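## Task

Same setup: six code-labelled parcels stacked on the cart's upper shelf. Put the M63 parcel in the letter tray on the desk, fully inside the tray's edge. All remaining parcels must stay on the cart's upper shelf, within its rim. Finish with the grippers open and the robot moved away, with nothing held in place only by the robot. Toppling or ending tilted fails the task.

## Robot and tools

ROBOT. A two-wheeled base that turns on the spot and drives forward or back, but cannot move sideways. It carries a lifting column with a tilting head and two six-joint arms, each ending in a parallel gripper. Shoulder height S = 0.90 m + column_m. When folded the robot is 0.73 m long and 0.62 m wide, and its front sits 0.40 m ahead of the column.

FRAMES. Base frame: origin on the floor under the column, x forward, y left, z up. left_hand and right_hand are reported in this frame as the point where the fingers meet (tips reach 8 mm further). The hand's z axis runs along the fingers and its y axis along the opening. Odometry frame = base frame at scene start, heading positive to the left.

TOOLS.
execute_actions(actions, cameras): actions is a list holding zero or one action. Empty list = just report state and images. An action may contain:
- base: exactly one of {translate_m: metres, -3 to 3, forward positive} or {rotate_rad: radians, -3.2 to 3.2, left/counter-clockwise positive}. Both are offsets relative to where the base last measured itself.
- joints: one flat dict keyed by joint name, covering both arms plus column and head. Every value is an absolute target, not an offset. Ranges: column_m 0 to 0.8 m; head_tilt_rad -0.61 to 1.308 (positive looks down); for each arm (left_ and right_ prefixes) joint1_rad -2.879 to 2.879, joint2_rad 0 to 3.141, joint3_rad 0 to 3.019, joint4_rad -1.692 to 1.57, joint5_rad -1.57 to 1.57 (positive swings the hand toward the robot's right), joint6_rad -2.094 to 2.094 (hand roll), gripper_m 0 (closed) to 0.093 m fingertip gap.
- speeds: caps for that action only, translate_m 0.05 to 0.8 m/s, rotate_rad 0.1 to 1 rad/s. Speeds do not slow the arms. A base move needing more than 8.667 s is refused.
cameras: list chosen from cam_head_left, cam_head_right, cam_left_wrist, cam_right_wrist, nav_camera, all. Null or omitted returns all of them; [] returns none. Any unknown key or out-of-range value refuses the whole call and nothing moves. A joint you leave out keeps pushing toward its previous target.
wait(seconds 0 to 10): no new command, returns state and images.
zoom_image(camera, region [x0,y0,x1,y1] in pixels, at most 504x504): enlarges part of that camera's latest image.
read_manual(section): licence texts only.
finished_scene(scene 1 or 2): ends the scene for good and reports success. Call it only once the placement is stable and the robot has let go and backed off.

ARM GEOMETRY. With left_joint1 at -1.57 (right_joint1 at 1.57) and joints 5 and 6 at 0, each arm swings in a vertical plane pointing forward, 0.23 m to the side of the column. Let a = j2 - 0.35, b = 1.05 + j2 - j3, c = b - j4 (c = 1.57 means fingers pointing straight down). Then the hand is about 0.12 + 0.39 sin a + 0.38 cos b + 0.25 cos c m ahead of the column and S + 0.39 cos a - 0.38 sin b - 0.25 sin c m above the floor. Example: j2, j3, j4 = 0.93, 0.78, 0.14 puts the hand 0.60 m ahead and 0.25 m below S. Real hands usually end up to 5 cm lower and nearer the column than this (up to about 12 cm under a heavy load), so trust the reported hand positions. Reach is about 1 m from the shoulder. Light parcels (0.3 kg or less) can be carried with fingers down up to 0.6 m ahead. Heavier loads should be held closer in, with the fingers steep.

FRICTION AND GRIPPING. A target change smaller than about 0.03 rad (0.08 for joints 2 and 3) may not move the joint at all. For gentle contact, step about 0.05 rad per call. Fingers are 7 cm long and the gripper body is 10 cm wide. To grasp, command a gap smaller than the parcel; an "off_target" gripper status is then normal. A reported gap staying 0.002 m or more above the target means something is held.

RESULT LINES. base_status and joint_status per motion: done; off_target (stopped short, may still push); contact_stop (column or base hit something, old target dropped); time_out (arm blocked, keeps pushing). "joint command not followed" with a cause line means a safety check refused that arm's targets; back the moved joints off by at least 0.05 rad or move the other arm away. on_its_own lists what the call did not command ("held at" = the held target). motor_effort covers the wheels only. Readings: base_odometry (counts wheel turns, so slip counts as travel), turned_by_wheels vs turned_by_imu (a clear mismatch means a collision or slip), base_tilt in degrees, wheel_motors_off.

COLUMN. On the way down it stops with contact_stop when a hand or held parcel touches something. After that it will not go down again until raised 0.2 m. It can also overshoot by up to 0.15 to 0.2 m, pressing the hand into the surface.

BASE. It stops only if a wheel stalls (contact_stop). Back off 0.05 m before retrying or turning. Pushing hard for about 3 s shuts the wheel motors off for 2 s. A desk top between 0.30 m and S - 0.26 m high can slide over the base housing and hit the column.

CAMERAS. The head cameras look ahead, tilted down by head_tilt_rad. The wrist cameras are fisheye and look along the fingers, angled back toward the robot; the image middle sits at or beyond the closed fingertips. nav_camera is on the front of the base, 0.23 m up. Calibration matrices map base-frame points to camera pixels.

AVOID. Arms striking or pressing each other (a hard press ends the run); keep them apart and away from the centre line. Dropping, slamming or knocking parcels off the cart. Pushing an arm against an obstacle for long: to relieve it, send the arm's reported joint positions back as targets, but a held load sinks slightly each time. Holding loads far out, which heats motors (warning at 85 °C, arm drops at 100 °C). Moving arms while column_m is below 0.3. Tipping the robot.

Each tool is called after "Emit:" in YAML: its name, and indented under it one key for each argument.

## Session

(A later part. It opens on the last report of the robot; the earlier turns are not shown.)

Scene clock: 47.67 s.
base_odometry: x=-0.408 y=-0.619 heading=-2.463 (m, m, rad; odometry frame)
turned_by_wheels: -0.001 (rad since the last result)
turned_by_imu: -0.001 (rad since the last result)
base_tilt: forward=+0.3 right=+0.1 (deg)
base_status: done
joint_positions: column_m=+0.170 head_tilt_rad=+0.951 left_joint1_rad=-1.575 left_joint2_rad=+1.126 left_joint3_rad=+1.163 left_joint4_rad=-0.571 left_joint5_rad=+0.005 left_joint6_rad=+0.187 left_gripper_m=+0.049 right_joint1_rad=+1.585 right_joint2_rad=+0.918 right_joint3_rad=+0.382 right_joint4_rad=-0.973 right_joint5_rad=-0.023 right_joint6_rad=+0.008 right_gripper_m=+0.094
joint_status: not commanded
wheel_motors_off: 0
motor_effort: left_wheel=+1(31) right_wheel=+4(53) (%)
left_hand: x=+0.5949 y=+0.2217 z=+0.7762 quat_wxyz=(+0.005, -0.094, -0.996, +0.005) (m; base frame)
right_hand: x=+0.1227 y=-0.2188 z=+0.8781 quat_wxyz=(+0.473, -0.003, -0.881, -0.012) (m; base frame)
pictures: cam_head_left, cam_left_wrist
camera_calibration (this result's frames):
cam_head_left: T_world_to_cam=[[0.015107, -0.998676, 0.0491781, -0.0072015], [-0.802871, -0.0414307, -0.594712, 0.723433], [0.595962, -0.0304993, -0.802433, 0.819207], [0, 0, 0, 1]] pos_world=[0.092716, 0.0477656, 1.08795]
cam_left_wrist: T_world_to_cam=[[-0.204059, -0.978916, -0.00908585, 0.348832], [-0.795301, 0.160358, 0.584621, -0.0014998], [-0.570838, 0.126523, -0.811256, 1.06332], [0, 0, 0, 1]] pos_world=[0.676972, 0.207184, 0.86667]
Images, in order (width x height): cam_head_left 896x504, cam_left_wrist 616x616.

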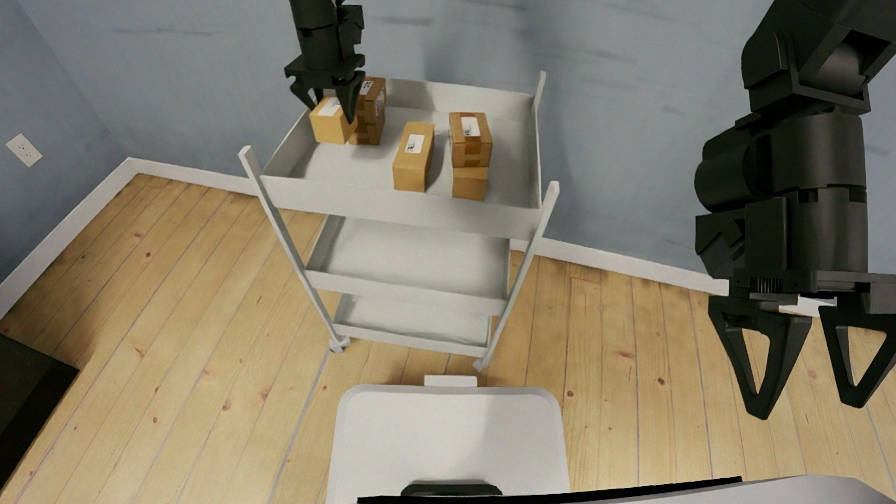

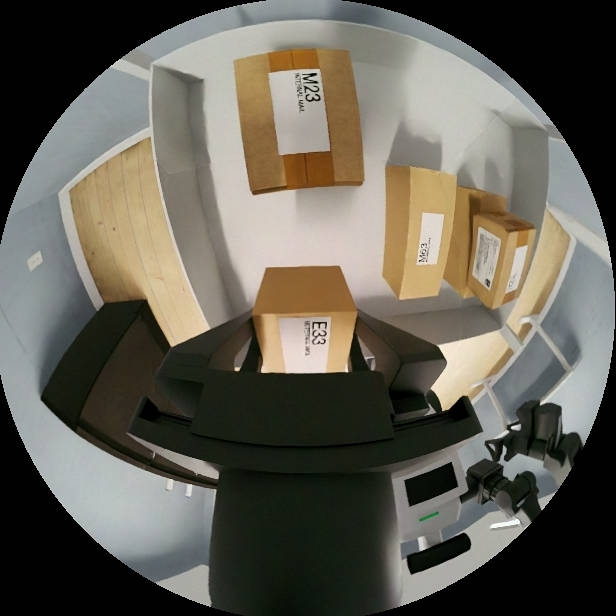

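Emit:
execute_actions:
  actions:
    - {"joints":{"column_m":0.105}}
  cameras: ["cam_left_wrist","cam_head_left"]

Emit:
zoom_image:
  camera: "cam_head_left"
  region: [220, 20, 520, 220]

Scene clock: 50.67 s.
base_odometry: x=-0.408 y=-0.619 heading=-2.463 (m, m, rad; odometry frame)
turned_by_wheels: +0.000 (rad since the last result)
turned_by_imu: +0.000 (rad since the last result)
base_tilt: forward=+0.4 right=+0.2 (deg)
base_status: not commanded
joint_positions: column_m=+0.105 head_tilt_rad=+0.951 left_joint1_rad=-1.575 left_joint2_rad=+1.126 left_joint3_rad=+1.163 left_joint4_rad=-0.571 left_joint5_rad=+0.005 left_joint6_rad=+0.187 left_gripper_m=+0.049 right_joint1_rad=+1.585 right_joint2_rad=+0.918 right_joint3_rad=+0.382 right_joint4_rad=-0.973 right_joint5_rad=-0.023 right_joint6_rad=+0.008 right_gripper_m=+0.094
joint_status: all done
wheel_motors_off: 0
motor_effort: left_wheel=+1(1) right_wheel=+5(6) (%)
left_hand: x=+0.5949 y=+0.2217 z=+0.7113 quat_wxyz=(+0.005, -0.094, -0.996, +0.005) (m; base frame)
right_hand: x=+0.1227 y=-0.2188 z=+0.8132 quat_wxyz=(+0.473, -0.003, -0.881, -0.012) (m; base frame)
pictures: cam_head_left, cam_left_wrist
camera_calibration (this result's frames):
cam_head_left: T_world_to_cam=[[0.015107, -0.998676, 0.0491781, -0.00400995], [-0.802871, -0.0414307, -0.594712, 0.684837], [0.595962, -0.0304993, -0.802433, 0.76713], [0, 0, 0, 1]] pos_world=[0.092716, 0.0477656, 1.02305]
cam_left_wrist: T_world_to_cam=[[-0.204059, -0.978916, -0.00908585, 0.348243], [-0.795301, 0.160358, 0.584621, 0.0364409], [-0.570838, 0.126523, -0.811256, 1.01067], [0, 0, 0, 1]] pos_world=[0.676972, 0.207184, 0.801772]
Images, in order (width x height): cam_head_left 896x504, cam_left_wrist 616x616.

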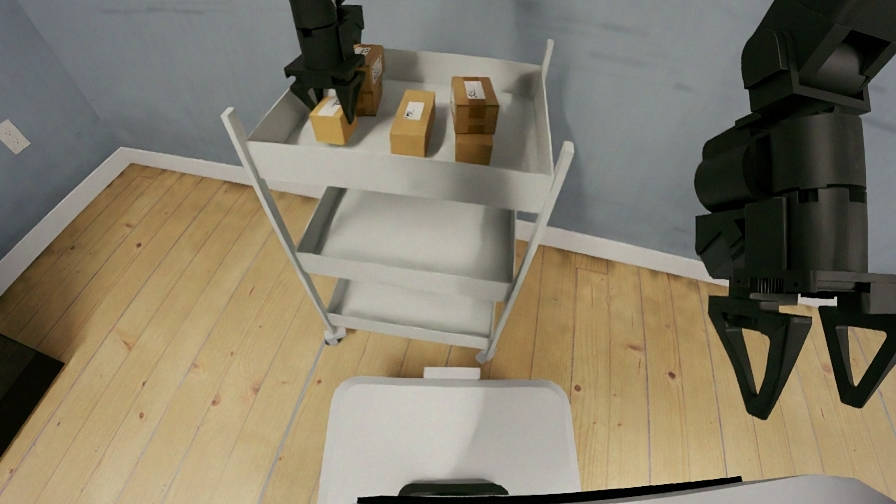

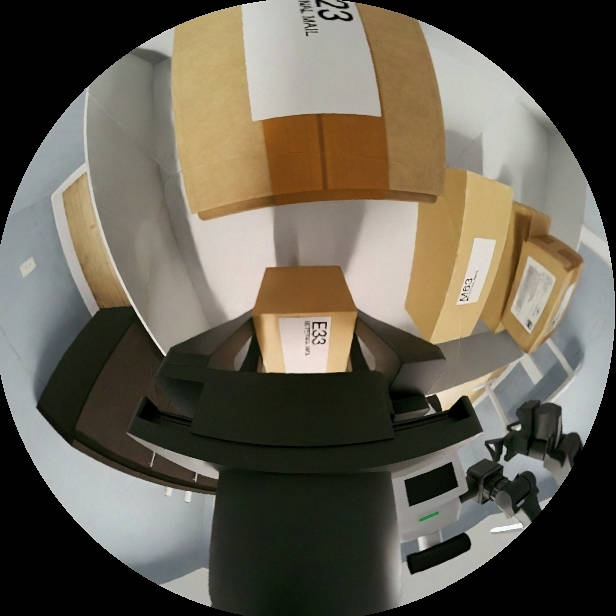

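Region (220, 20, 520, 220) of cam_head_left's 896x504 image, scaled by 1.680, with more detail than that image has.

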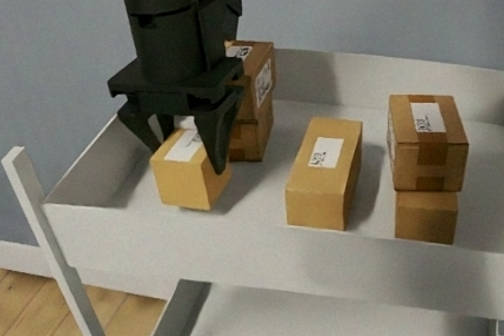

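Emit:
execute_actions:
  actions:
    - {"joints":{"column_m":0.094}}
  cameras: []

Emit:
execute_actions:
  actions:
    - {"joints":{"left_gripper_m":0.08}}
  cameras: []

Emit:
execute_actions:
  actions:
    - {"joints":{"column_m":0.15}}
  cameras: []

Emit:
execute_actions:
  actions:
    - {"base":{"rotate_rad":-0.215},"joints":{"left_joint6_rad":-0.08}}
  cameras: ["cam_left_wrist","cam_head_left"]

Emit:
zoom_image:
  camera: "cam_head_left"
  region: [180, 30, 480, 230]

Scene clock: 55.27 s.
base_odometry: x=-0.408 y=-0.619 heading=-2.463 (m, m, rad; odometry frame)
turned_by_wheels: +0.000 (rad since the last result)
turned_by_imu: +0.000 (rad since the last result)
base_tilt: forward=+0.4 right=+0.1 (deg)
base_status: not commanded
joint_positions: column_m=+0.094 head_tilt_rad=+0.951 left_joint1_rad=-1.575 left_joint2_rad=+1.127 left_joint3_rad=+1.163 left_joint4_rad=-0.571 left_joint5_rad=+0.005 left_joint6_rad=+0.187 left_gripper_m=+0.049 right_joint1_rad=+1.585 right_joint2_rad=+0.918 right_joint3_rad=+0.382 right_joint4_rad=-0.973 right_joint5_rad=-0.023 right_joint6_rad=+0.008 right_gripper_m=+0.094
joint_status: all done
wheel_motors_off: 0
motor_effort: left_wheel=+0(0) right_wheel=+5(6) (%)
left_hand: x=+0.5948 y=+0.2217 z=+0.7001 quat_wxyz=(+0.005, -0.094, -0.996, +0.005) (m; base frame)
right_hand: x=+0.1227 y=-0.2188 z=+0.8022 quat_wxyz=(+0.473, -0.003, -0.881, -0.012) (m; base frame)
pictures: none
No camera images: the call's "cameras" was empty. Leave "cameras" out to get every camera's image.

Scene clock: 55.90 s.
base_odometry: x=-0.408 y=-0.619 heading=-2.463 (m, m, rad; odometry frame)
turned_by_wheels: +0.000 (rad since the last result)
turned_by_imu: +0.000 (rad since the last result)
base_tilt: forward=+0.4 right=+0.1 (deg)
base_status: not commanded
joint_positions: column_m=+0.094 head_tilt_rad=+0.951 left_joint1_rad=-1.575 left_joint2_rad=+1.127 left_joint3_rad=+1.163 left_joint4_rad=-0.571 left_joint5_rad=+0.005 left_joint6_rad=+0.187 left_gripper_m=+0.080 right_joint1_rad=+1.585 right_joint2_rad=+0.918 right_joint3_rad=+0.382 right_joint4_rad=-0.973 right_joint5_rad=-0.023 right_joint6_rad=+0.008 right_gripper_m=+0.094
joint_status: all done
wheel_motors_off: 0
motor_effort: left_wheel=+0(0) right_wheel=+6(5) (%)
left_hand: x=+0.5948 y=+0.2217 z=+0.7001 quat_wxyz=(+0.005, -0.094, -0.996, +0.005) (m; base frame)
right_hand: x=+0.1227 y=-0.2188 z=+0.8022 quat_wxyz=(+0.473, -0.003, -0.881, -0.012) (m; base frame)
pictures: none
No camera images: the call's "cameras" was empty. Leave "cameras" out to get every camera's image.

Scene clock: 57.23 s.
base_odometry: x=-0.408 y=-0.619 heading=-2.463 (m, m, rad; odometry frame)
turned_by_wheels: +0.000 (rad since the last result)
turned_by_imu: +0.000 (rad since the last result)
base_tilt: forward=+0.3 right=+0.1 (deg)
base_status: not commanded
joint_positions: column_m=+0.150 head_tilt_rad=+0.951 left_joint1_rad=-1.575 left_joint2_rad=+1.127 left_joint3_rad=+1.163 left_joint4_rad=-0.571 left_joint5_rad=+0.005 left_joint6_rad=+0.187 left_gripper_m=+0.080 right_joint1_rad=+1.585 right_joint2_rad=+0.918 right_joint3_rad=+0.382 right_joint4_rad=-0.973 right_joint5_rad=-0.023 right_joint6_rad=+0.008 right_gripper_m=+0.094
joint_status: all done
wheel_motors_off: 0
motor_effort: left_wheel=+0(1) right_wheel=+7(5) (%)
left_hand: x=+0.5948 y=+0.2217 z=+0.7561 quat_wxyz=(+0.005, -0.094, -0.996, +0.005) (m; base frame)
right_hand: x=+0.1227 y=-0.2188 z=+0.8581 quat_wxyz=(+0.473, -0.003, -0.881, -0.012) (m; base frame)
pictures: none
No camera images: the call's "cameras" was empty. Leave "cameras" out to get every camera's image.

Scene clock: 58.47 s.
base_odometry: x=-0.408 y=-0.619 heading=-2.677 (m, m, rad; odometry frame)
turned_by_wheels: -0.214 (rad since the last result)
turned_by_imu: -0.213 (rad since the last result)
base_tilt: forward=+0.4 right=+0.2 (deg)
base_status: done
joint_positions: column_m=+0.150 head_tilt_rad=+0.951 left_joint1_rad=-1.575 left_joint2_rad=+1.127 left_joint3_rad=+1.163 left_joint4_rad=-0.571 left_joint5_rad=+0.005 left_joint6_rad=-0.067 left_gripper_m=+0.080 right_joint1_rad=+1.585 right_joint2_rad=+0.918 right_joint3_rad=+0.382 right_joint4_rad=-0.973 right_joint5_rad=-0.023 right_joint6_rad=+0.008 right_gripper_m=+0.094
joint_status: all done
wheel_motors_off: 0
motor_effort: left_wheel=+3(16) right_wheel=-1(34) (%)
left_hand: x=+0.5948 y=+0.2213 z=+0.7561 quat_wxyz=(+0.006, +0.032, -0.999, +0.004) (m; base frame)
right_hand: x=+0.1227 y=-0.2188 z=+0.8581 quat_wxyz=(+0.473, -0.003, -0.881, -0.012) (m; base frame)
pictures: cam_head_left, cam_left_wrist
camera_calibration (this result's frames):
cam_head_left: T_world_to_cam=[[0.015107, -0.998676, 0.0491781, -0.0062185], [-0.802871, -0.0414307, -0.594712, 0.711545], [0.595962, -0.0304993, -0.802433, 0.803167], [0, 0, 0, 1]] pos_world=[0.092716, 0.0477656, 1.06796]
cam_left_wrist: T_world_to_cam=[[0.047333, -0.998819, -0.0109591, 0.204543], [-0.80846, -0.044751, 0.586847, 0.0617993], [-0.586644, -0.0189172, -0.809624, 1.0873], [0, 0, 0, 1]] pos_world=[0.678138, 0.227636, 0.846278]
Images, in order (width x height): cam_head_left 896x504, cam_left_wrist 616x616.

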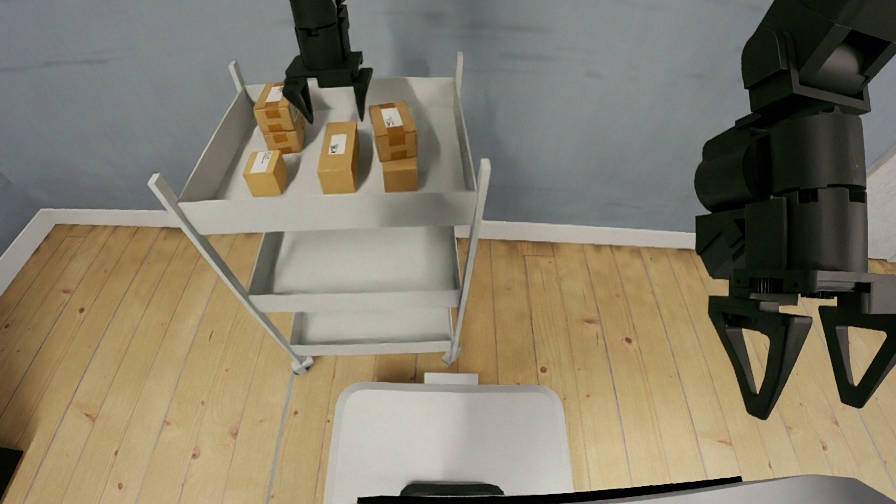

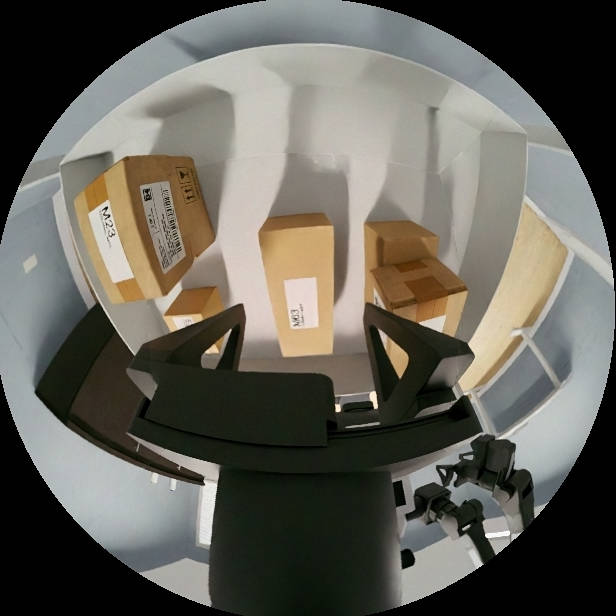

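Region (180, 30, 480, 230) of cam_head_left's 896x504 image, scaled by 1.680, with more detail than that image has.

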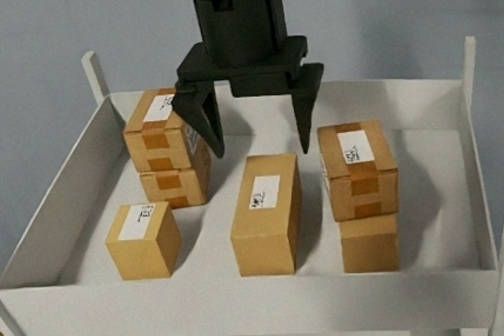

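Emit:
execute_actions:
  actions:
    - {"base":{"rotate_rad":0.015},"joints":{"left_joint6_rad":-0.13,"left_gripper_m":0.072,"column_m":0.122}}
  cameras: ["cam_left_wrist","cam_head_left"]

Emit:
zoom_image:
  camera: "cam_head_left"
  region: [220, 30, 460, 210]

Scene clock: 63.20 s.
base_odometry: x=-0.408 y=-0.619 heading=-2.662 (m, m, rad; odometry frame)
turned_by_wheels: +0.015 (rad since the last result)
turned_by_imu: +0.015 (rad since the last result)
base_tilt: forward=+0.4 right=+0.2 (deg)
base_status: done
joint_positions: column_m=+0.122 head_tilt_rad=+0.951 left_joint1_rad=-1.575 left_joint2_rad=+1.127 left_joint3_rad=+1.163 left_joint4_rad=-0.571 left_joint5_rad=+0.005 left_joint6_rad=-0.117 left_gripper_m=+0.072 right_joint1_rad=+1.585 right_joint2_rad=+0.918 right_joint3_rad=+0.382 right_joint4_rad=-0.973 right_joint5_rad=-0.023 right_joint6_rad=+0.008 right_gripper_m=+0.094
joint_status: all done
wheel_motors_off: 0
motor_effort: left_wheel=-2(14) right_wheel=+0(15) (%)
left_hand: x=+0.5948 y=+0.2217 z=+0.7281 quat_wxyz=(+0.006, +0.057, -0.998, +0.004) (m; base frame)
right_hand: x=+0.1227 y=-0.2188 z=+0.8302 quat_wxyz=(+0.473, -0.003, -0.881, -0.012) (m; base frame)
pictures: cam_head_left, cam_left_wrist
camera_calibration (this result's frames):
cam_head_left: T_world_to_cam=[[0.015107, -0.998676, 0.0491781, -0.00484538], [-0.802871, -0.0414307, -0.594712, 0.69494], [0.595962, -0.0304993, -0.802433, 0.780762], [0, 0, 0, 1]] pos_world=[0.092716, 0.0477656, 1.04004]
cam_left_wrist: T_world_to_cam=[[0.0975367, -0.995157, -0.0121998, 0.174861], [-0.804907, -0.0860877, 0.587123, 0.0850555], [-0.585329, -0.0474463, -0.809406, 1.07008], [0, 0, 0, 1]] pos_world=[0.677758, 0.232108, 0.818328]
Images, in order (width x height): cam_head_left 896x504, cam_left_wrist 616x616.

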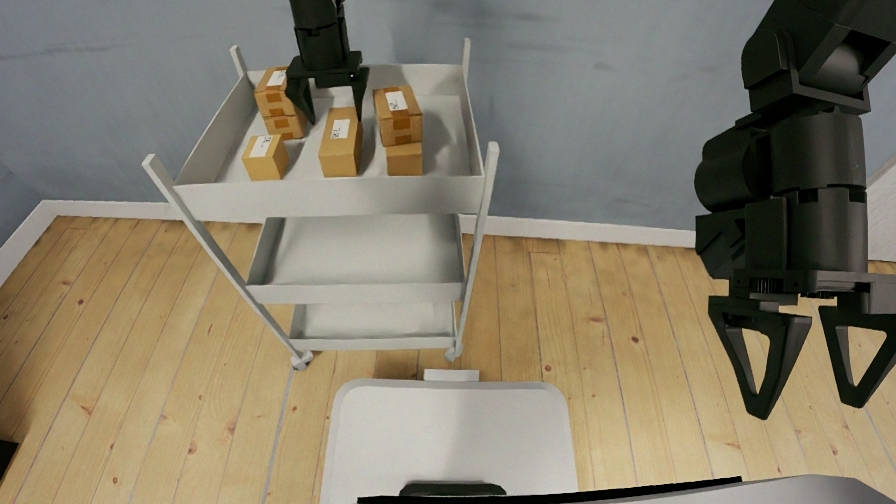

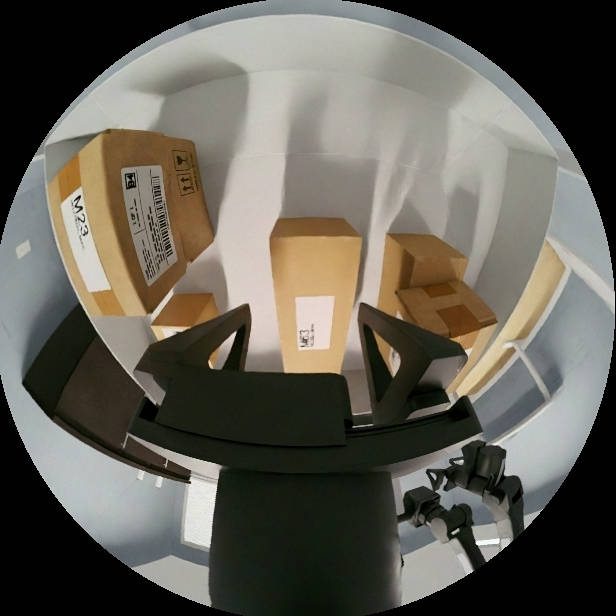

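Region (220, 30, 460, 210) of cam_head_left's 896x504 image, scaled by 2.100, with more detail than that image has; it fills the top 378 rows of this view, and the rest is white.

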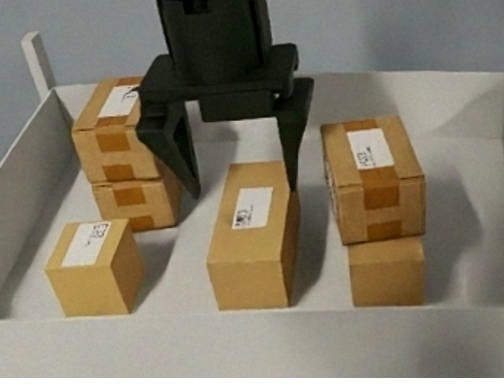

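Thin margin on the right; open slightly while descending.

Emit:
execute_actions:
  actions:
    - {"joints":{"left_gripper_m":0.078,"column_m":0.096}}
  cameras: ["cam_left_wrist","cam_head_left"]

Emit:
zoom_image:
  camera: "cam_head_left"
  region: [220, 30, 460, 210]

Scene clock: 65.33 s.
base_odometry: x=-0.408 y=-0.619 heading=-2.662 (m, m, rad; odometry frame)
turned_by_wheels: +0.000 (rad since the last result)
turned_by_imu: +0.000 (rad since the last result)
base_tilt: forward=+0.4 right=+0.2 (deg)
base_status: not commanded
joint_positions: column_m=+0.096 head_tilt_rad=+0.951 left_joint1_rad=-1.575 left_joint2_rad=+1.127 left_joint3_rad=+1.163 left_joint4_rad=-0.571 left_joint5_rad=+0.005 left_joint6_rad=-0.117 left_gripper_m=+0.078 right_joint1_rad=+1.585 right_joint2_rad=+0.918 right_joint3_rad=+0.382 right_joint4_rad=-0.973 right_joint5_rad=-0.023 right_joint6_rad=+0.008 right_gripper_m=+0.094
joint_status: all done
wheel_motors_off: 0
motor_effort: left_wheel=-3(3) right_wheel=-2(2) (%)
left_hand: x=+0.5948 y=+0.2217 z=+0.7021 quat_wxyz=(+0.006, +0.057, -0.998, +0.004) (m; base frame)
right_hand: x=+0.1227 y=-0.2188 z=+0.8042 quat_wxyz=(+0.473, -0.003, -0.881, -0.012) (m; base frame)
pictures: cam_head_left, cam_left_wrist
camera_calibration (this result's frames):
cam_head_left: T_world_to_cam=[[0.015107, -0.998676, 0.0491781, -0.00356744], [-0.802871, -0.0414307, -0.594712, 0.679486], [0.595962, -0.0304993, -0.802433, 0.75991], [0, 0, 0, 1]] pos_world=[0.092716, 0.0477656, 1.01405]
cam_left_wrist: T_world_to_cam=[[0.0975367, -0.995157, -0.0121998, 0.174544], [-0.804907, -0.0860877, 0.587123, 0.100312], [-0.585329, -0.0474463, -0.809406, 1.04905], [0, 0, 0, 1]] pos_world=[0.677758, 0.232108, 0.792342]
Images, in order (width x height): cam_head_left 896x504, cam_left_wrist 616x616.

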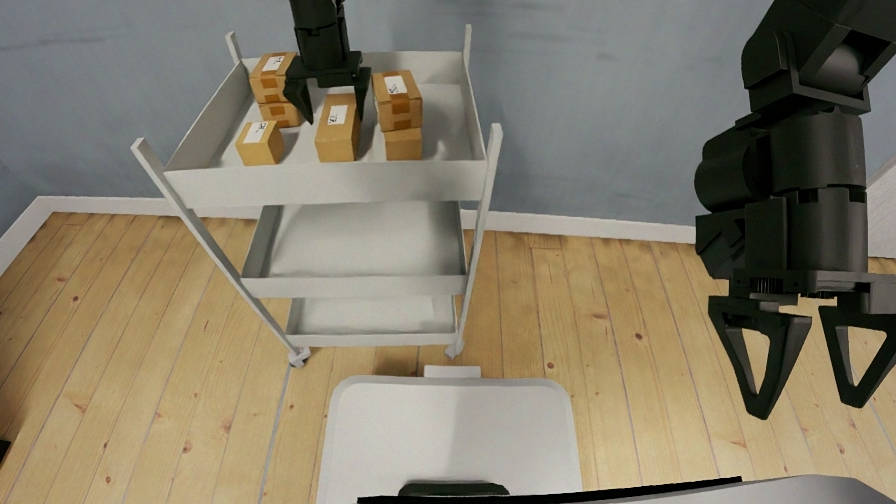

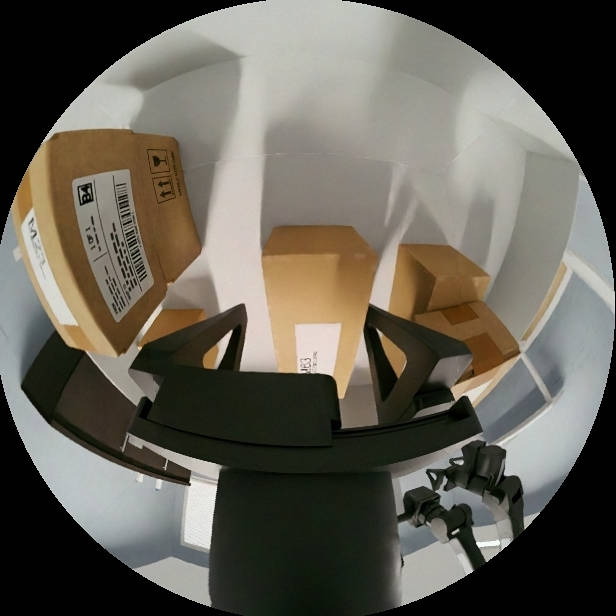

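Region (220, 30, 460, 210) of cam_head_left's 896x504 image, scaled by 2.100, with more detail than that image has; it fills the top 378 rows of this view, and the rest is white.

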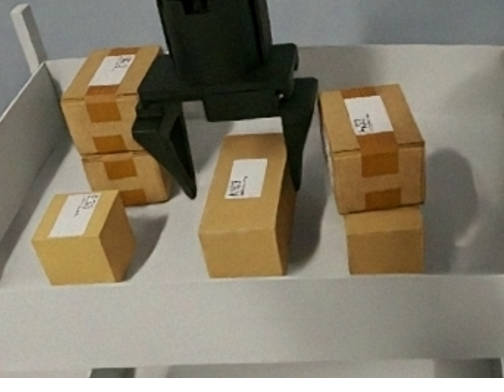

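Emit:
execute_actions:
  actions:
    - {"joints":{"left_gripper_m":0.02}}
  cameras: []

Emit:
execute_actions:
  actions:
    - {"joints":{"column_m":0.21}}
  cameras: ["cam_head_left"]

Emit:
execute_actions:
  actions:
    - {"base":{"translate_m":-0.5},"joints":{"column_m":0.4,"head_tilt_rad":0.5}}
  cameras: []

Emit:
execute_actions:
  actions:
    - {"base":{"rotate_rad":-1.75},"joints":{"column_m":0.6}}
  cameras: ["cam_head_left","cam_head_right","nav_camera"]

Scene clock: 69.43 s.
base_odometry: x=-0.408 y=-0.619 heading=-2.662 (m, m, rad; odometry frame)
turned_by_wheels: +0.000 (rad since the last result)
turned_by_imu: +0.000 (rad since the last result)
base_tilt: forward=+0.4 right=+0.2 (deg)
base_status: not commanded
joint_positions: column_m=+0.096 head_tilt_rad=+0.951 left_joint1_rad=-1.575 left_joint2_rad=+1.127 left_joint3_rad=+1.163 left_joint4_rad=-0.571 left_joint5_rad=+0.005 left_joint6_rad=-0.117 left_gripper_m=+0.051 right_joint1_rad=+1.585 right_joint2_rad=+0.918 right_joint3_rad=+0.382 right_joint4_rad=-0.973 right_joint5_rad=-0.023 right_joint6_rad=+0.008 right_gripper_m=+0.094
joint_status: left_gripper_m off_target (ended at +0.051, target +0.020)
wheel_motors_off: 0
motor_effort: left_wheel=-3(3) right_wheel=-2(2) (%)
left_hand: x=+0.5948 y=+0.2217 z=+0.7021 quat_wxyz=(+0.006, +0.058, -0.998, +0.004) (m; base frame)
right_hand: x=+0.1227 y=-0.2188 z=+0.8042 quat_wxyz=(+0.473, -0.003, -0.881, -0.012) (m; base frame)
pictures: none
No camera images: the call's "cameras" was empty. Leave "cameras" out to get every camera's image.

Scene clock: 71.50 s.
base_odometry: x=-0.408 y=-0.619 heading=-2.662 (m, m, rad; odometry frame)
turned_by_wheels: +0.000 (rad since the last result)
turned_by_imu: +0.000 (rad since the last result)
base_tilt: forward=+0.3 right=+0.2 (deg)
base_status: not commanded
joint_positions: column_m=+0.210 head_tilt_rad=+0.951 left_joint1_rad=-1.575 left_joint2_rad=+1.127 left_joint3_rad=+1.163 left_joint4_rad=-0.571 left_joint5_rad=+0.005 left_joint6_rad=-0.117 left_gripper_m=+0.051 right_joint1_rad=+1.585 right_joint2_rad=+0.918 right_joint3_rad=+0.382 right_joint4_rad=-0.973 right_joint5_rad=-0.023 right_joint6_rad=+0.008 right_gripper_m=+0.094
joint_status: all done
wheel_motors_off: 0
motor_effort: left_wheel=-3(3) right_wheel=-1(0) (%)
left_hand: x=+0.5948 y=+0.2217 z=+0.8160 quat_wxyz=(+0.006, +0.058, -0.998, +0.004) (m; base frame)
right_hand: x=+0.1227 y=-0.2188 z=+0.9181 quat_wxyz=(+0.473, -0.003, -0.881, -0.012) (m; base frame)
pictures: cam_head_left
camera_calibration (this result's frames):
cam_head_left: T_world_to_cam=[[0.015107, -0.998676, 0.0491781, -0.00916822], [-0.802871, -0.0414307, -0.594712, 0.747216], [0.595962, -0.0304993, -0.802433, 0.851297], [0, 0, 0, 1]] pos_world=[0.092716, 0.0477656, 1.12794]
Images, in order (width x height): cam_head_left 896x504.

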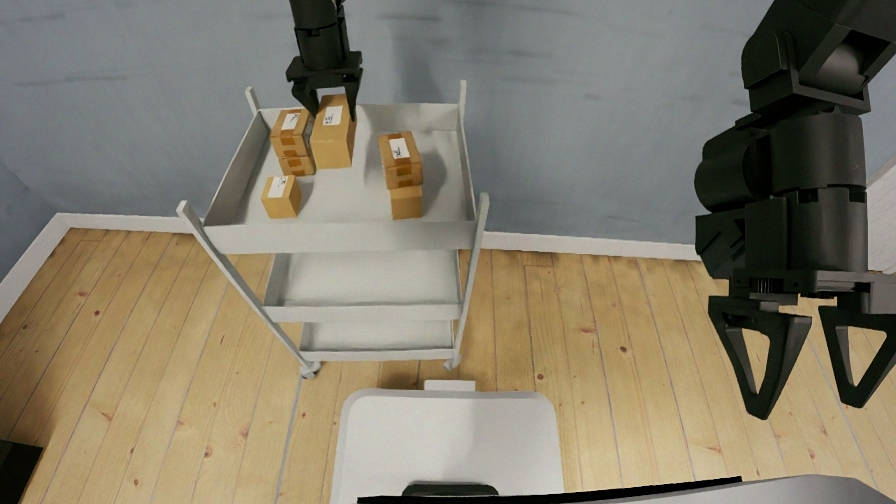

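Scene clock: 74.57 s.
base_odometry: x=+0.036 y=-0.388 heading=-2.662 (m, m, rad; odometry frame)
turned_by_wheels: +0.000 (rad since the last result)
turned_by_imu: +0.001 (rad since the last result)
base_tilt: forward=+0.4 right=+0.1 (deg)
base_status: done
joint_positions: column_m=+0.400 head_tilt_rad=+0.518 left_joint1_rad=-1.575 left_joint2_rad=+1.127 left_joint3_rad=+1.163 left_joint4_rad=-0.572 left_joint5_rad=+0.005 left_joint6_rad=-0.117 left_gripper_m=+0.051 right_joint1_rad=+1.585 right_joint2_rad=+0.917 right_joint3_rad=+0.379 right_joint4_rad=-0.973 right_joint5_rad=-0.023 right_joint6_rad=+0.008 right_gripper_m=+0.094
joint_status: all done
wheel_motors_off: 0
motor_effort: left_wheel=+0(40) right_wheel=-1(44) (%)
left_hand: x=+0.5943 y=+0.2217 z=+1.0057 quat_wxyz=(+0.007, +0.058, -0.998, +0.004) (m; base frame)
right_hand: x=+0.1211 y=-0.2188 z=+1.1088 quat_wxyz=(+0.474, -0.003, -0.880, -0.012) (m; base frame)
pictures: none
No camera images: the call's "cameras" was empty. Leave "cameras" out to get every camera's image.

Scene clock: 77.77 s.
base_odometry: x=+0.036 y=-0.388 heading=+1.872 (m, m, rad; odometry frame)
turned_by_wheels: -1.749 (rad since the last result)
turned_by_imu: -1.731 (rad since the last result)
base_tilt: forward=+0.4 right=+0.2 (deg)
base_status: done
joint_positions: column_m=+0.600 head_tilt_rad=+0.518 left_joint1_rad=-1.574 left_joint2_rad=+1.127 left_joint3_rad=+1.163 left_joint4_rad=-0.572 left_joint5_rad=+0.005 left_joint6_rad=-0.117 left_gripper_m=+0.051 right_joint1_rad=+1.585 right_joint2_rad=+0.917 right_joint3_rad=+0.379 right_joint4_rad=-0.973 right_joint5_rad=-0.023 right_joint6_rad=+0.008 right_gripper_m=+0.094
joint_status: all done
wheel_motors_off: 0
motor_effort: left_wheel=+2(43) right_wheel=-1(42) (%)
left_hand: x=+0.5943 y=+0.2219 z=+1.2057 quat_wxyz=(+0.007, +0.058, -0.998, +0.004) (m; base frame)
right_hand: x=+0.1211 y=-0.2188 z=+1.3088 quat_wxyz=(+0.474, -0.003, -0.880, -0.012) (m; base frame)
pictures: cam_head_left, cam_head_right, nav_camera
camera_calibration (this result's frames):
cam_head_left: T_world_to_cam=[[-0.00696065, -0.998676, 0.0509731, -0.0300922], [-0.478573, -0.0414307, -0.87707, 1.41076], [0.87802, -0.0304993, -0.477651, 0.635073], [0, 0, 0, 1]] pos_world=[0.117333, 0.0477656, 1.54221]
cam_head_right: T_world_to_cam=[[-0.0116927, -0.999166, 0.0391106, -0.125851], [-0.465901, -0.0291643, -0.884356, 1.42072], [0.884759, -0.0285622, -0.465172, 0.613116], [0, 0, 0, 1]] pos_world=[0.117982, -0.0667998, 1.54654]
Images, in order (width x height): cam_head_left 896x504, cam_head_right 896x504, nav_camera 896x504.

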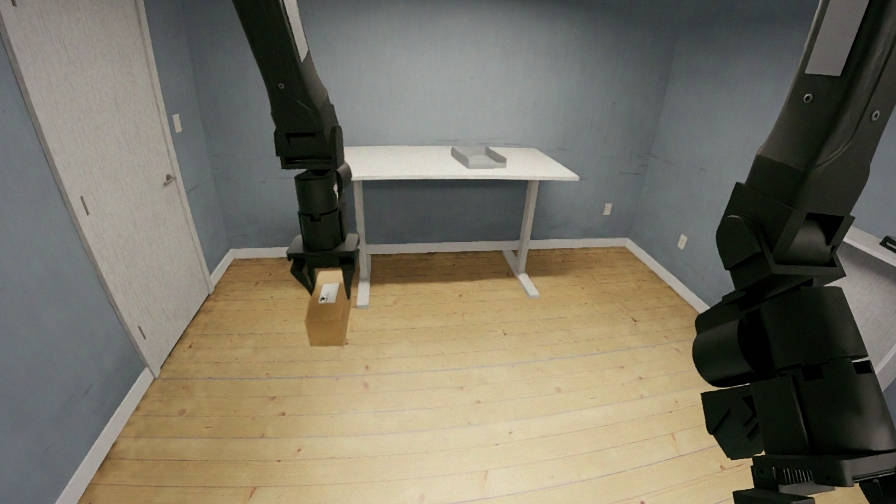

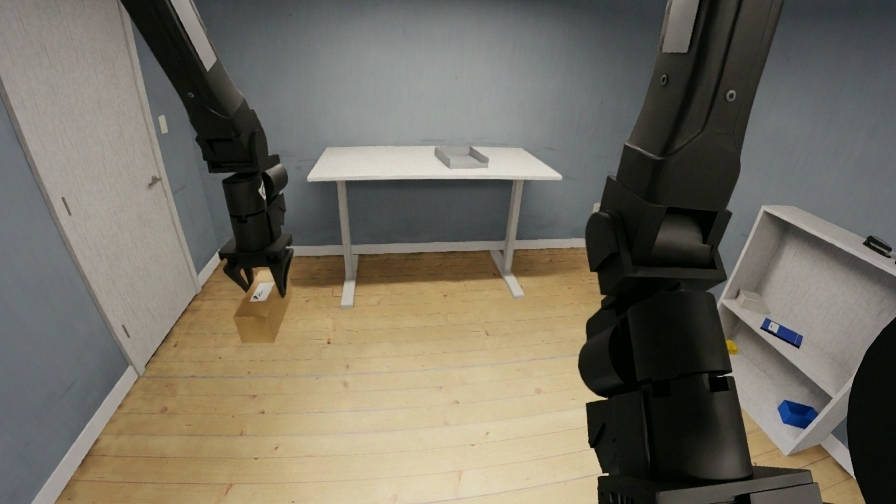

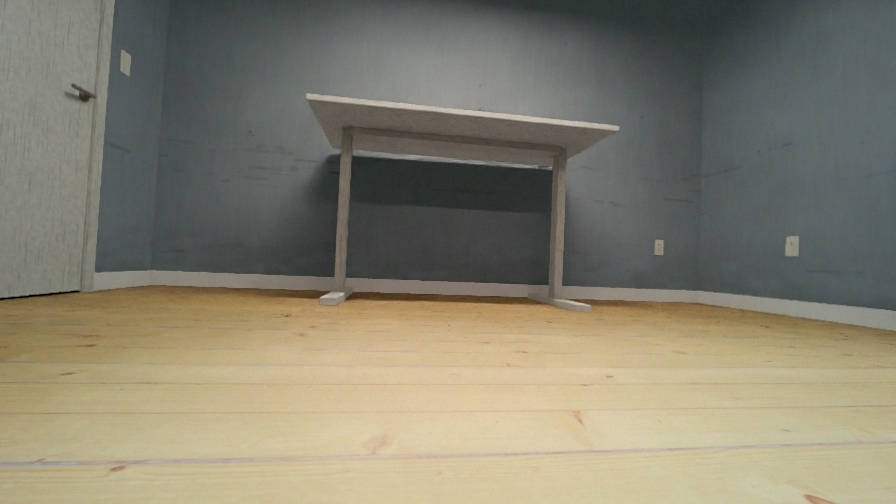

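Emit:
execute_actions:
  actions:
    - {"base":{"rotate_rad":-0.165},"joints":{"left_gripper_m":0.0}}
  cameras: []

Emit:
execute_actions:
  actions:
    - {"base":{"translate_m":1.75},"joints":{"head_tilt_rad":0.8}}
  cameras: ["cam_head_left","cam_head_right","cam_left_wrist"]

Scene clock: 85.60 s.
base_odometry: x=+0.036 y=-0.388 heading=+1.707 (m, m, rad; odometry frame)
turned_by_wheels: -0.164 (rad since the last result)
turned_by_imu: -0.163 (rad since the last result)
base_tilt: forward=+0.4 right=+0.2 (deg)
base_status: done
joint_positions: column_m=+0.600 head_tilt_rad=+0.518 left_joint1_rad=-1.575 left_joint2_rad=+1.127 left_joint3_rad=+1.163 left_joint4_rad=-0.572 left_joint5_rad=+0.005 left_joint6_rad=-0.117 left_gripper_m=+0.051 right_joint1_rad=+1.585 right_joint2_rad=+0.917 right_joint3_rad=+0.379 right_joint4_rad=-0.973 right_joint5_rad=-0.023 right_joint6_rad=+0.008 right_gripper_m=+0.094
joint_status: left_gripper_m off_target (ended at +0.051, target +0.000)
wheel_motors_off: 0
motor_effort: left_wheel=+1(26) right_wheel=-3(32) (%)
left_hand: x=+0.5943 y=+0.2215 z=+1.2057 quat_wxyz=(+0.007, +0.057, -0.998, +0.004) (m; base frame)
right_hand: x=+0.1211 y=-0.2188 z=+1.3088 quat_wxyz=(+0.474, -0.003, -0.880, -0.012) (m; base frame)
pictures: none
No camera images: the call's "cameras" was empty. Leave "cameras" out to get every camera's image.

Scene clock: 90.00 s.
base_odometry: x=-0.202 y=+1.346 heading=+1.707 (m, m, rad; odometry frame)
turned_by_wheels: +0.000 (rad since the last result)
turned_by_imu: -0.005 (rad since the last result)
base_tilt: forward=+0.4 right=+0.1 (deg)
base_status: done
joint_positions: column_m=+0.600 head_tilt_rad=+0.802 left_joint1_rad=-1.575 left_joint2_rad=+1.127 left_joint3_rad=+1.163 left_joint4_rad=-0.572 left_joint5_rad=+0.005 left_joint6_rad=-0.117 left_gripper_m=+0.051 right_joint1_rad=+1.585 right_joint2_rad=+0.917 right_joint3_rad=+0.381 right_joint4_rad=-0.973 right_joint5_rad=-0.023 right_joint6_rad=+0.008 right_gripper_m=+0.094
joint_status: all done
wheel_motors_off: 0
motor_effort: left_wheel=-1(45) right_wheel=+1(55) (%)
left_hand: x=+0.5943 y=+0.2215 z=+1.2057 quat_wxyz=(+0.007, +0.057, -0.998, +0.004) (m; base frame)
right_hand: x=+0.1222 y=-0.2188 z=+1.3083 quat_wxyz=(+0.473, -0.003, -0.881, -0.012) (m; base frame)
pictures: cam_head_left, cam_head_right, cam_left_wrist
camera_calibration (this result's frames):
cam_head_left: T_world_to_cam=[[0.00762594, -0.998676, 0.0508778, -0.0306704], [-0.705506, -0.0414307, -0.707492, 1.15316], [0.708663, -0.0304993, -0.704888, 1.00393], [0, 0, 0, 1]] pos_world=[0.102351, 0.0477656, 1.52507]
cam_head_right: T_world_to_cam=[[-0.000245407, -0.999166, 0.0408203, -0.129135], [-0.695389, -0.0291643, -0.718041, 1.16842], [0.718633, -0.0285622, -0.694802, 0.985603], [0, 0, 0, 1]] pos_world=[0.10419, -0.0667998, 1.52905]
cam_left_wrist: T_world_to_cam=[[0.0976968, -0.995143, -0.0120658, 0.180282], [-0.803768, -0.0860465, 0.588687, -0.198335], [-0.586866, -0.0478147, -0.808271, 1.45595], [0, 0, 0, 1]] pos_world=[0.67742, 0.231956, 1.29574]
Images, in order (width x height): cam_head_left 896x504, cam_head_right 896x504, cam_left_wrist 616x616.

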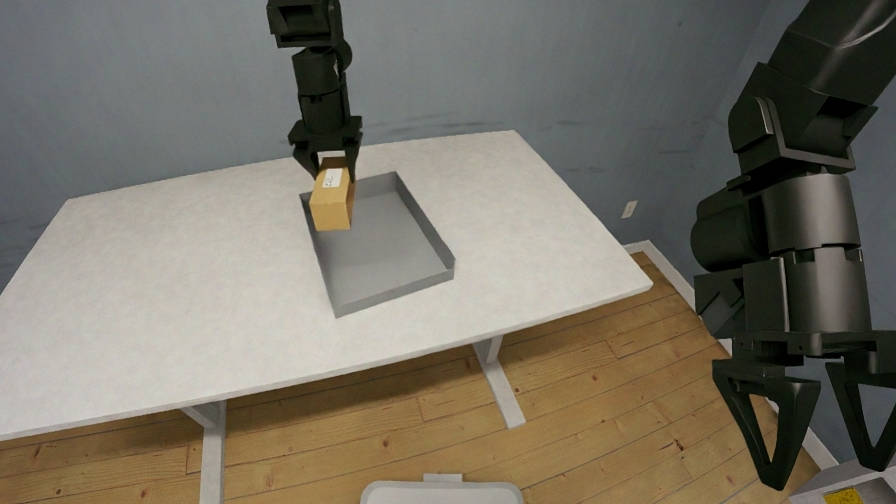

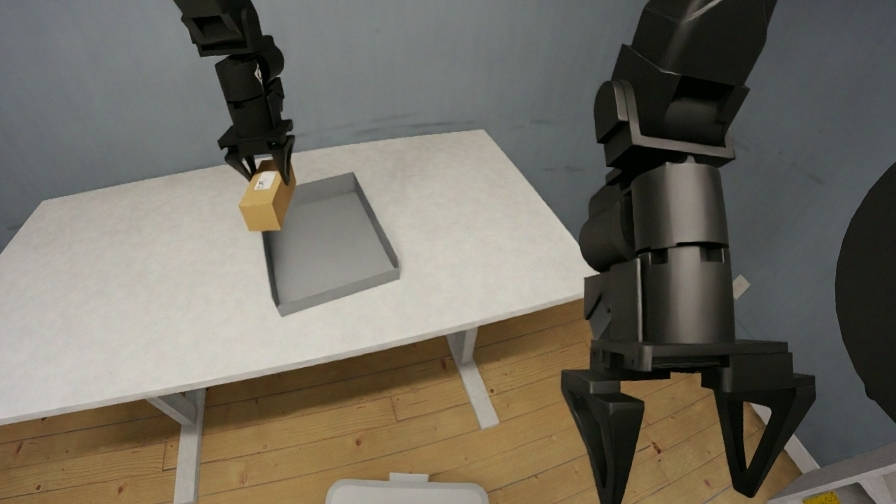

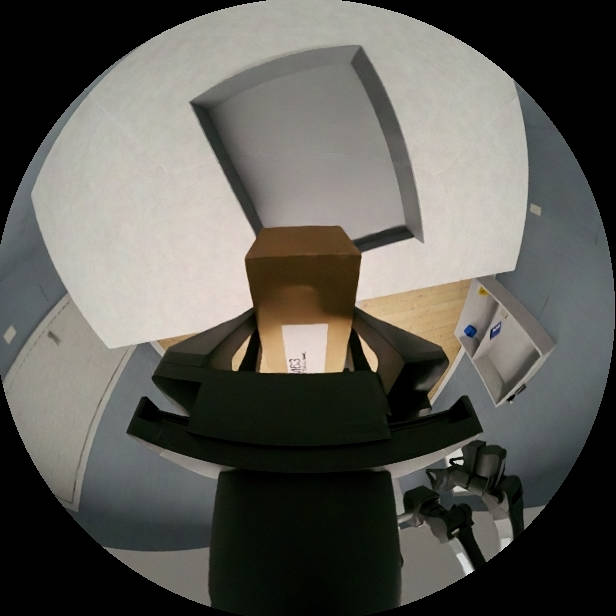

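Emit:
execute_actions:
  actions:
    - {"base":{"translate_m":0.15},"joints":{"column_m":0.45,"left_joint6_rad":-0.4}}
  cameras: ["cam_head_left","cam_left_wrist"]

Emit:
zoom_image:
  camera: "cam_head_left"
  region: [230, 110, 490, 330]

Scene clock: 95.17 s.
base_odometry: x=-0.222 y=+1.494 heading=+1.707 (m, m, rad; odometry frame)
turned_by_wheels: +0.000 (rad since the last result)
turned_by_imu: -0.001 (rad since the last result)
base_tilt: forward=+0.3 right=+0.2 (deg)
base_status: done
joint_positions: column_m=+0.450 head_tilt_rad=+0.802 left_joint1_rad=-1.575 left_joint2_rad=+1.127 left_joint3_rad=+1.163 left_joint4_rad=-0.571 left_joint5_rad=+0.005 left_joint6_rad=-0.386 left_gripper_m=+0.051 right_joint1_rad=+1.585 right_joint2_rad=+0.917 right_joint3_rad=+0.383 right_joint4_rad=-0.973 right_joint5_rad=-0.023 right_joint6_rad=+0.008 right_gripper_m=+0.094
joint_status: all done
wheel_motors_off: 0
motor_effort: left_wheel=+0(26) right_wheel=+0(39) (%)
left_hand: x=+0.5947 y=+0.2215 z=+1.0558 quat_wxyz=(+0.007, +0.191, -0.982, +0.003) (m; base frame)
right_hand: x=+0.1233 y=-0.2188 z=+1.1580 quat_wxyz=(+0.472, -0.003, -0.881, -0.012) (m; base frame)
pictures: cam_head_left, cam_left_wrist
camera_calibration (this result's frames):
cam_head_left: T_world_to_cam=[[0.00763144, -0.998676, 0.050877, -0.0230413], [-0.705583, -0.0414307, -0.707415, 1.04698], [0.708587, -0.0304993, -0.704964, 0.898356], [0, 0, 0, 1]] pos_world=[0.102344, 0.0477656, 1.37513]
cam_left_wrist: T_world_to_cam=[[0.358912, -0.933241, -0.0155794, 0.013096], [-0.750926, -0.298629, 0.589008, -0.0944619], [-0.554339, -0.199703, -0.807977, 1.34905], [0, 0, 0, 1]] pos_world=[0.672199, 0.253423, 1.14585]
Images, in order (width x height): cam_head_left 896x504, cam_left_wrist 616x616.

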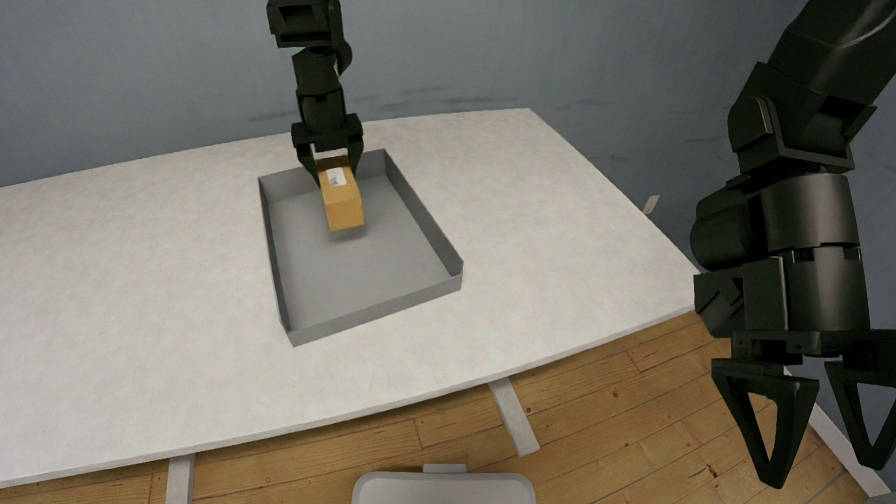

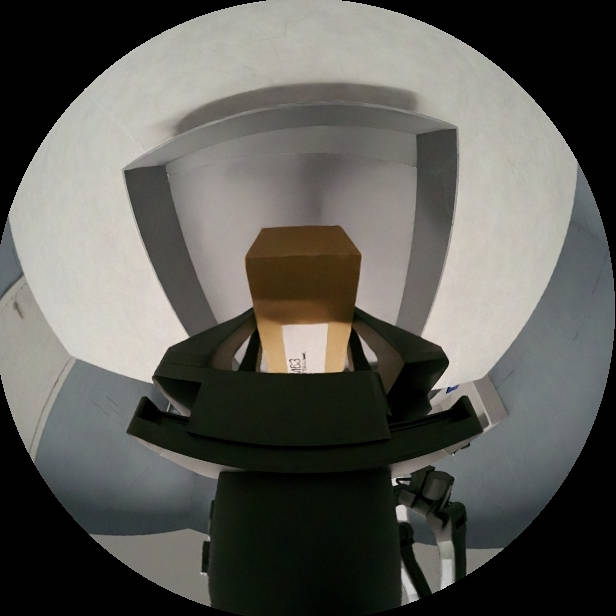

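Region (230, 110, 490, 330) of cam_head_left's 896x504 image, scaled by 1.938, with more detail than that image has; it fills the top 426 rows of this view, and the rest is white.

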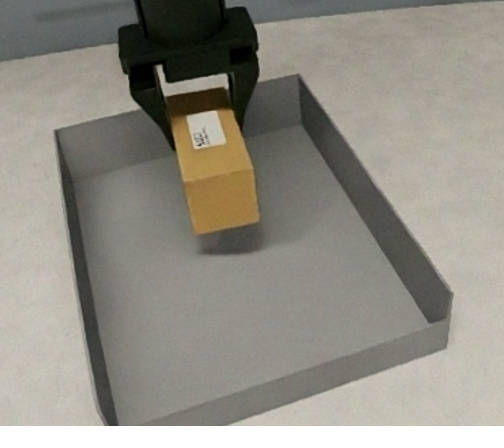

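Emit:
execute_actions:
  actions:
    - {"joints":{"column_m":0.415}}
  cameras: ["cam_head_left"]

Emit:
zoom_image:
  camera: "cam_head_left"
  region: [230, 110, 490, 330]

Scene clock: 97.60 s.
base_odometry: x=-0.222 y=+1.494 heading=+1.707 (m, m, rad; odometry frame)
turned_by_wheels: +0.000 (rad since the last result)
turned_by_imu: +0.000 (rad since the last result)
base_tilt: forward=+0.3 right=+0.2 (deg)
base_status: not commanded
joint_positions: column_m=+0.415 head_tilt_rad=+0.802 left_joint1_rad=-1.575 left_joint2_rad=+1.127 left_joint3_rad=+1.163 left_joint4_rad=-0.571 left_joint5_rad=+0.005 left_joint6_rad=-0.386 left_gripper_m=+0.051 right_joint1_rad=+1.585 right_joint2_rad=+0.917 right_joint3_rad=+0.383 right_joint4_rad=-0.973 right_joint5_rad=-0.023 right_joint6_rad=+0.008 right_gripper_m=+0.094
joint_status: all done
wheel_motors_off: 0
motor_effort: left_wheel=+0(0) right_wheel=+1(0) (%)
left_hand: x=+0.5947 y=+0.2215 z=+1.0208 quat_wxyz=(+0.007, +0.191, -0.982, +0.003) (m; base frame)
right_hand: x=+0.1233 y=-0.2188 z=+1.1230 quat_wxyz=(+0.472, -0.003, -0.881, -0.012) (m; base frame)
pictures: cam_head_left
camera_calibration (this result's frames):
cam_head_left: T_world_to_cam=[[0.00763143, -0.998676, 0.050877, -0.0212605], [-0.705583, -0.0414307, -0.707416, 1.02222], [0.708587, -0.0304993, -0.704964, 0.87368], [0, 0, 0, 1]] pos_world=[0.102344, 0.0477656, 1.34013]
Images, in order (width x height): cam_head_left 896x504.

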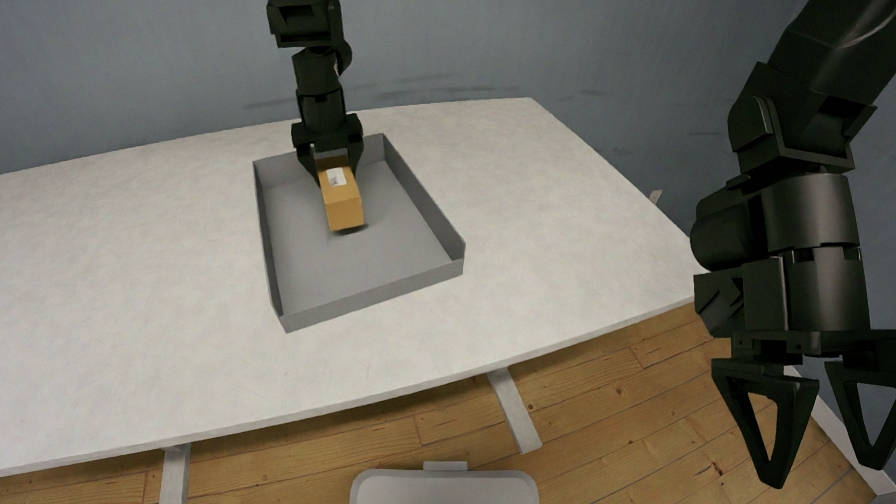

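Region (230, 110, 490, 330) of cam_head_left's 896x504 image, scaled by 1.938, with more detail than that image has; it fills the top 426 rows of this view, and the rest is white.

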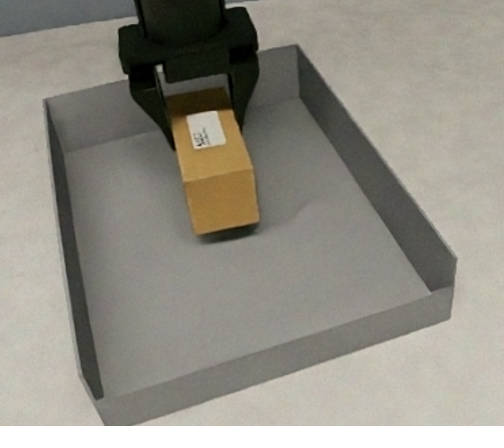

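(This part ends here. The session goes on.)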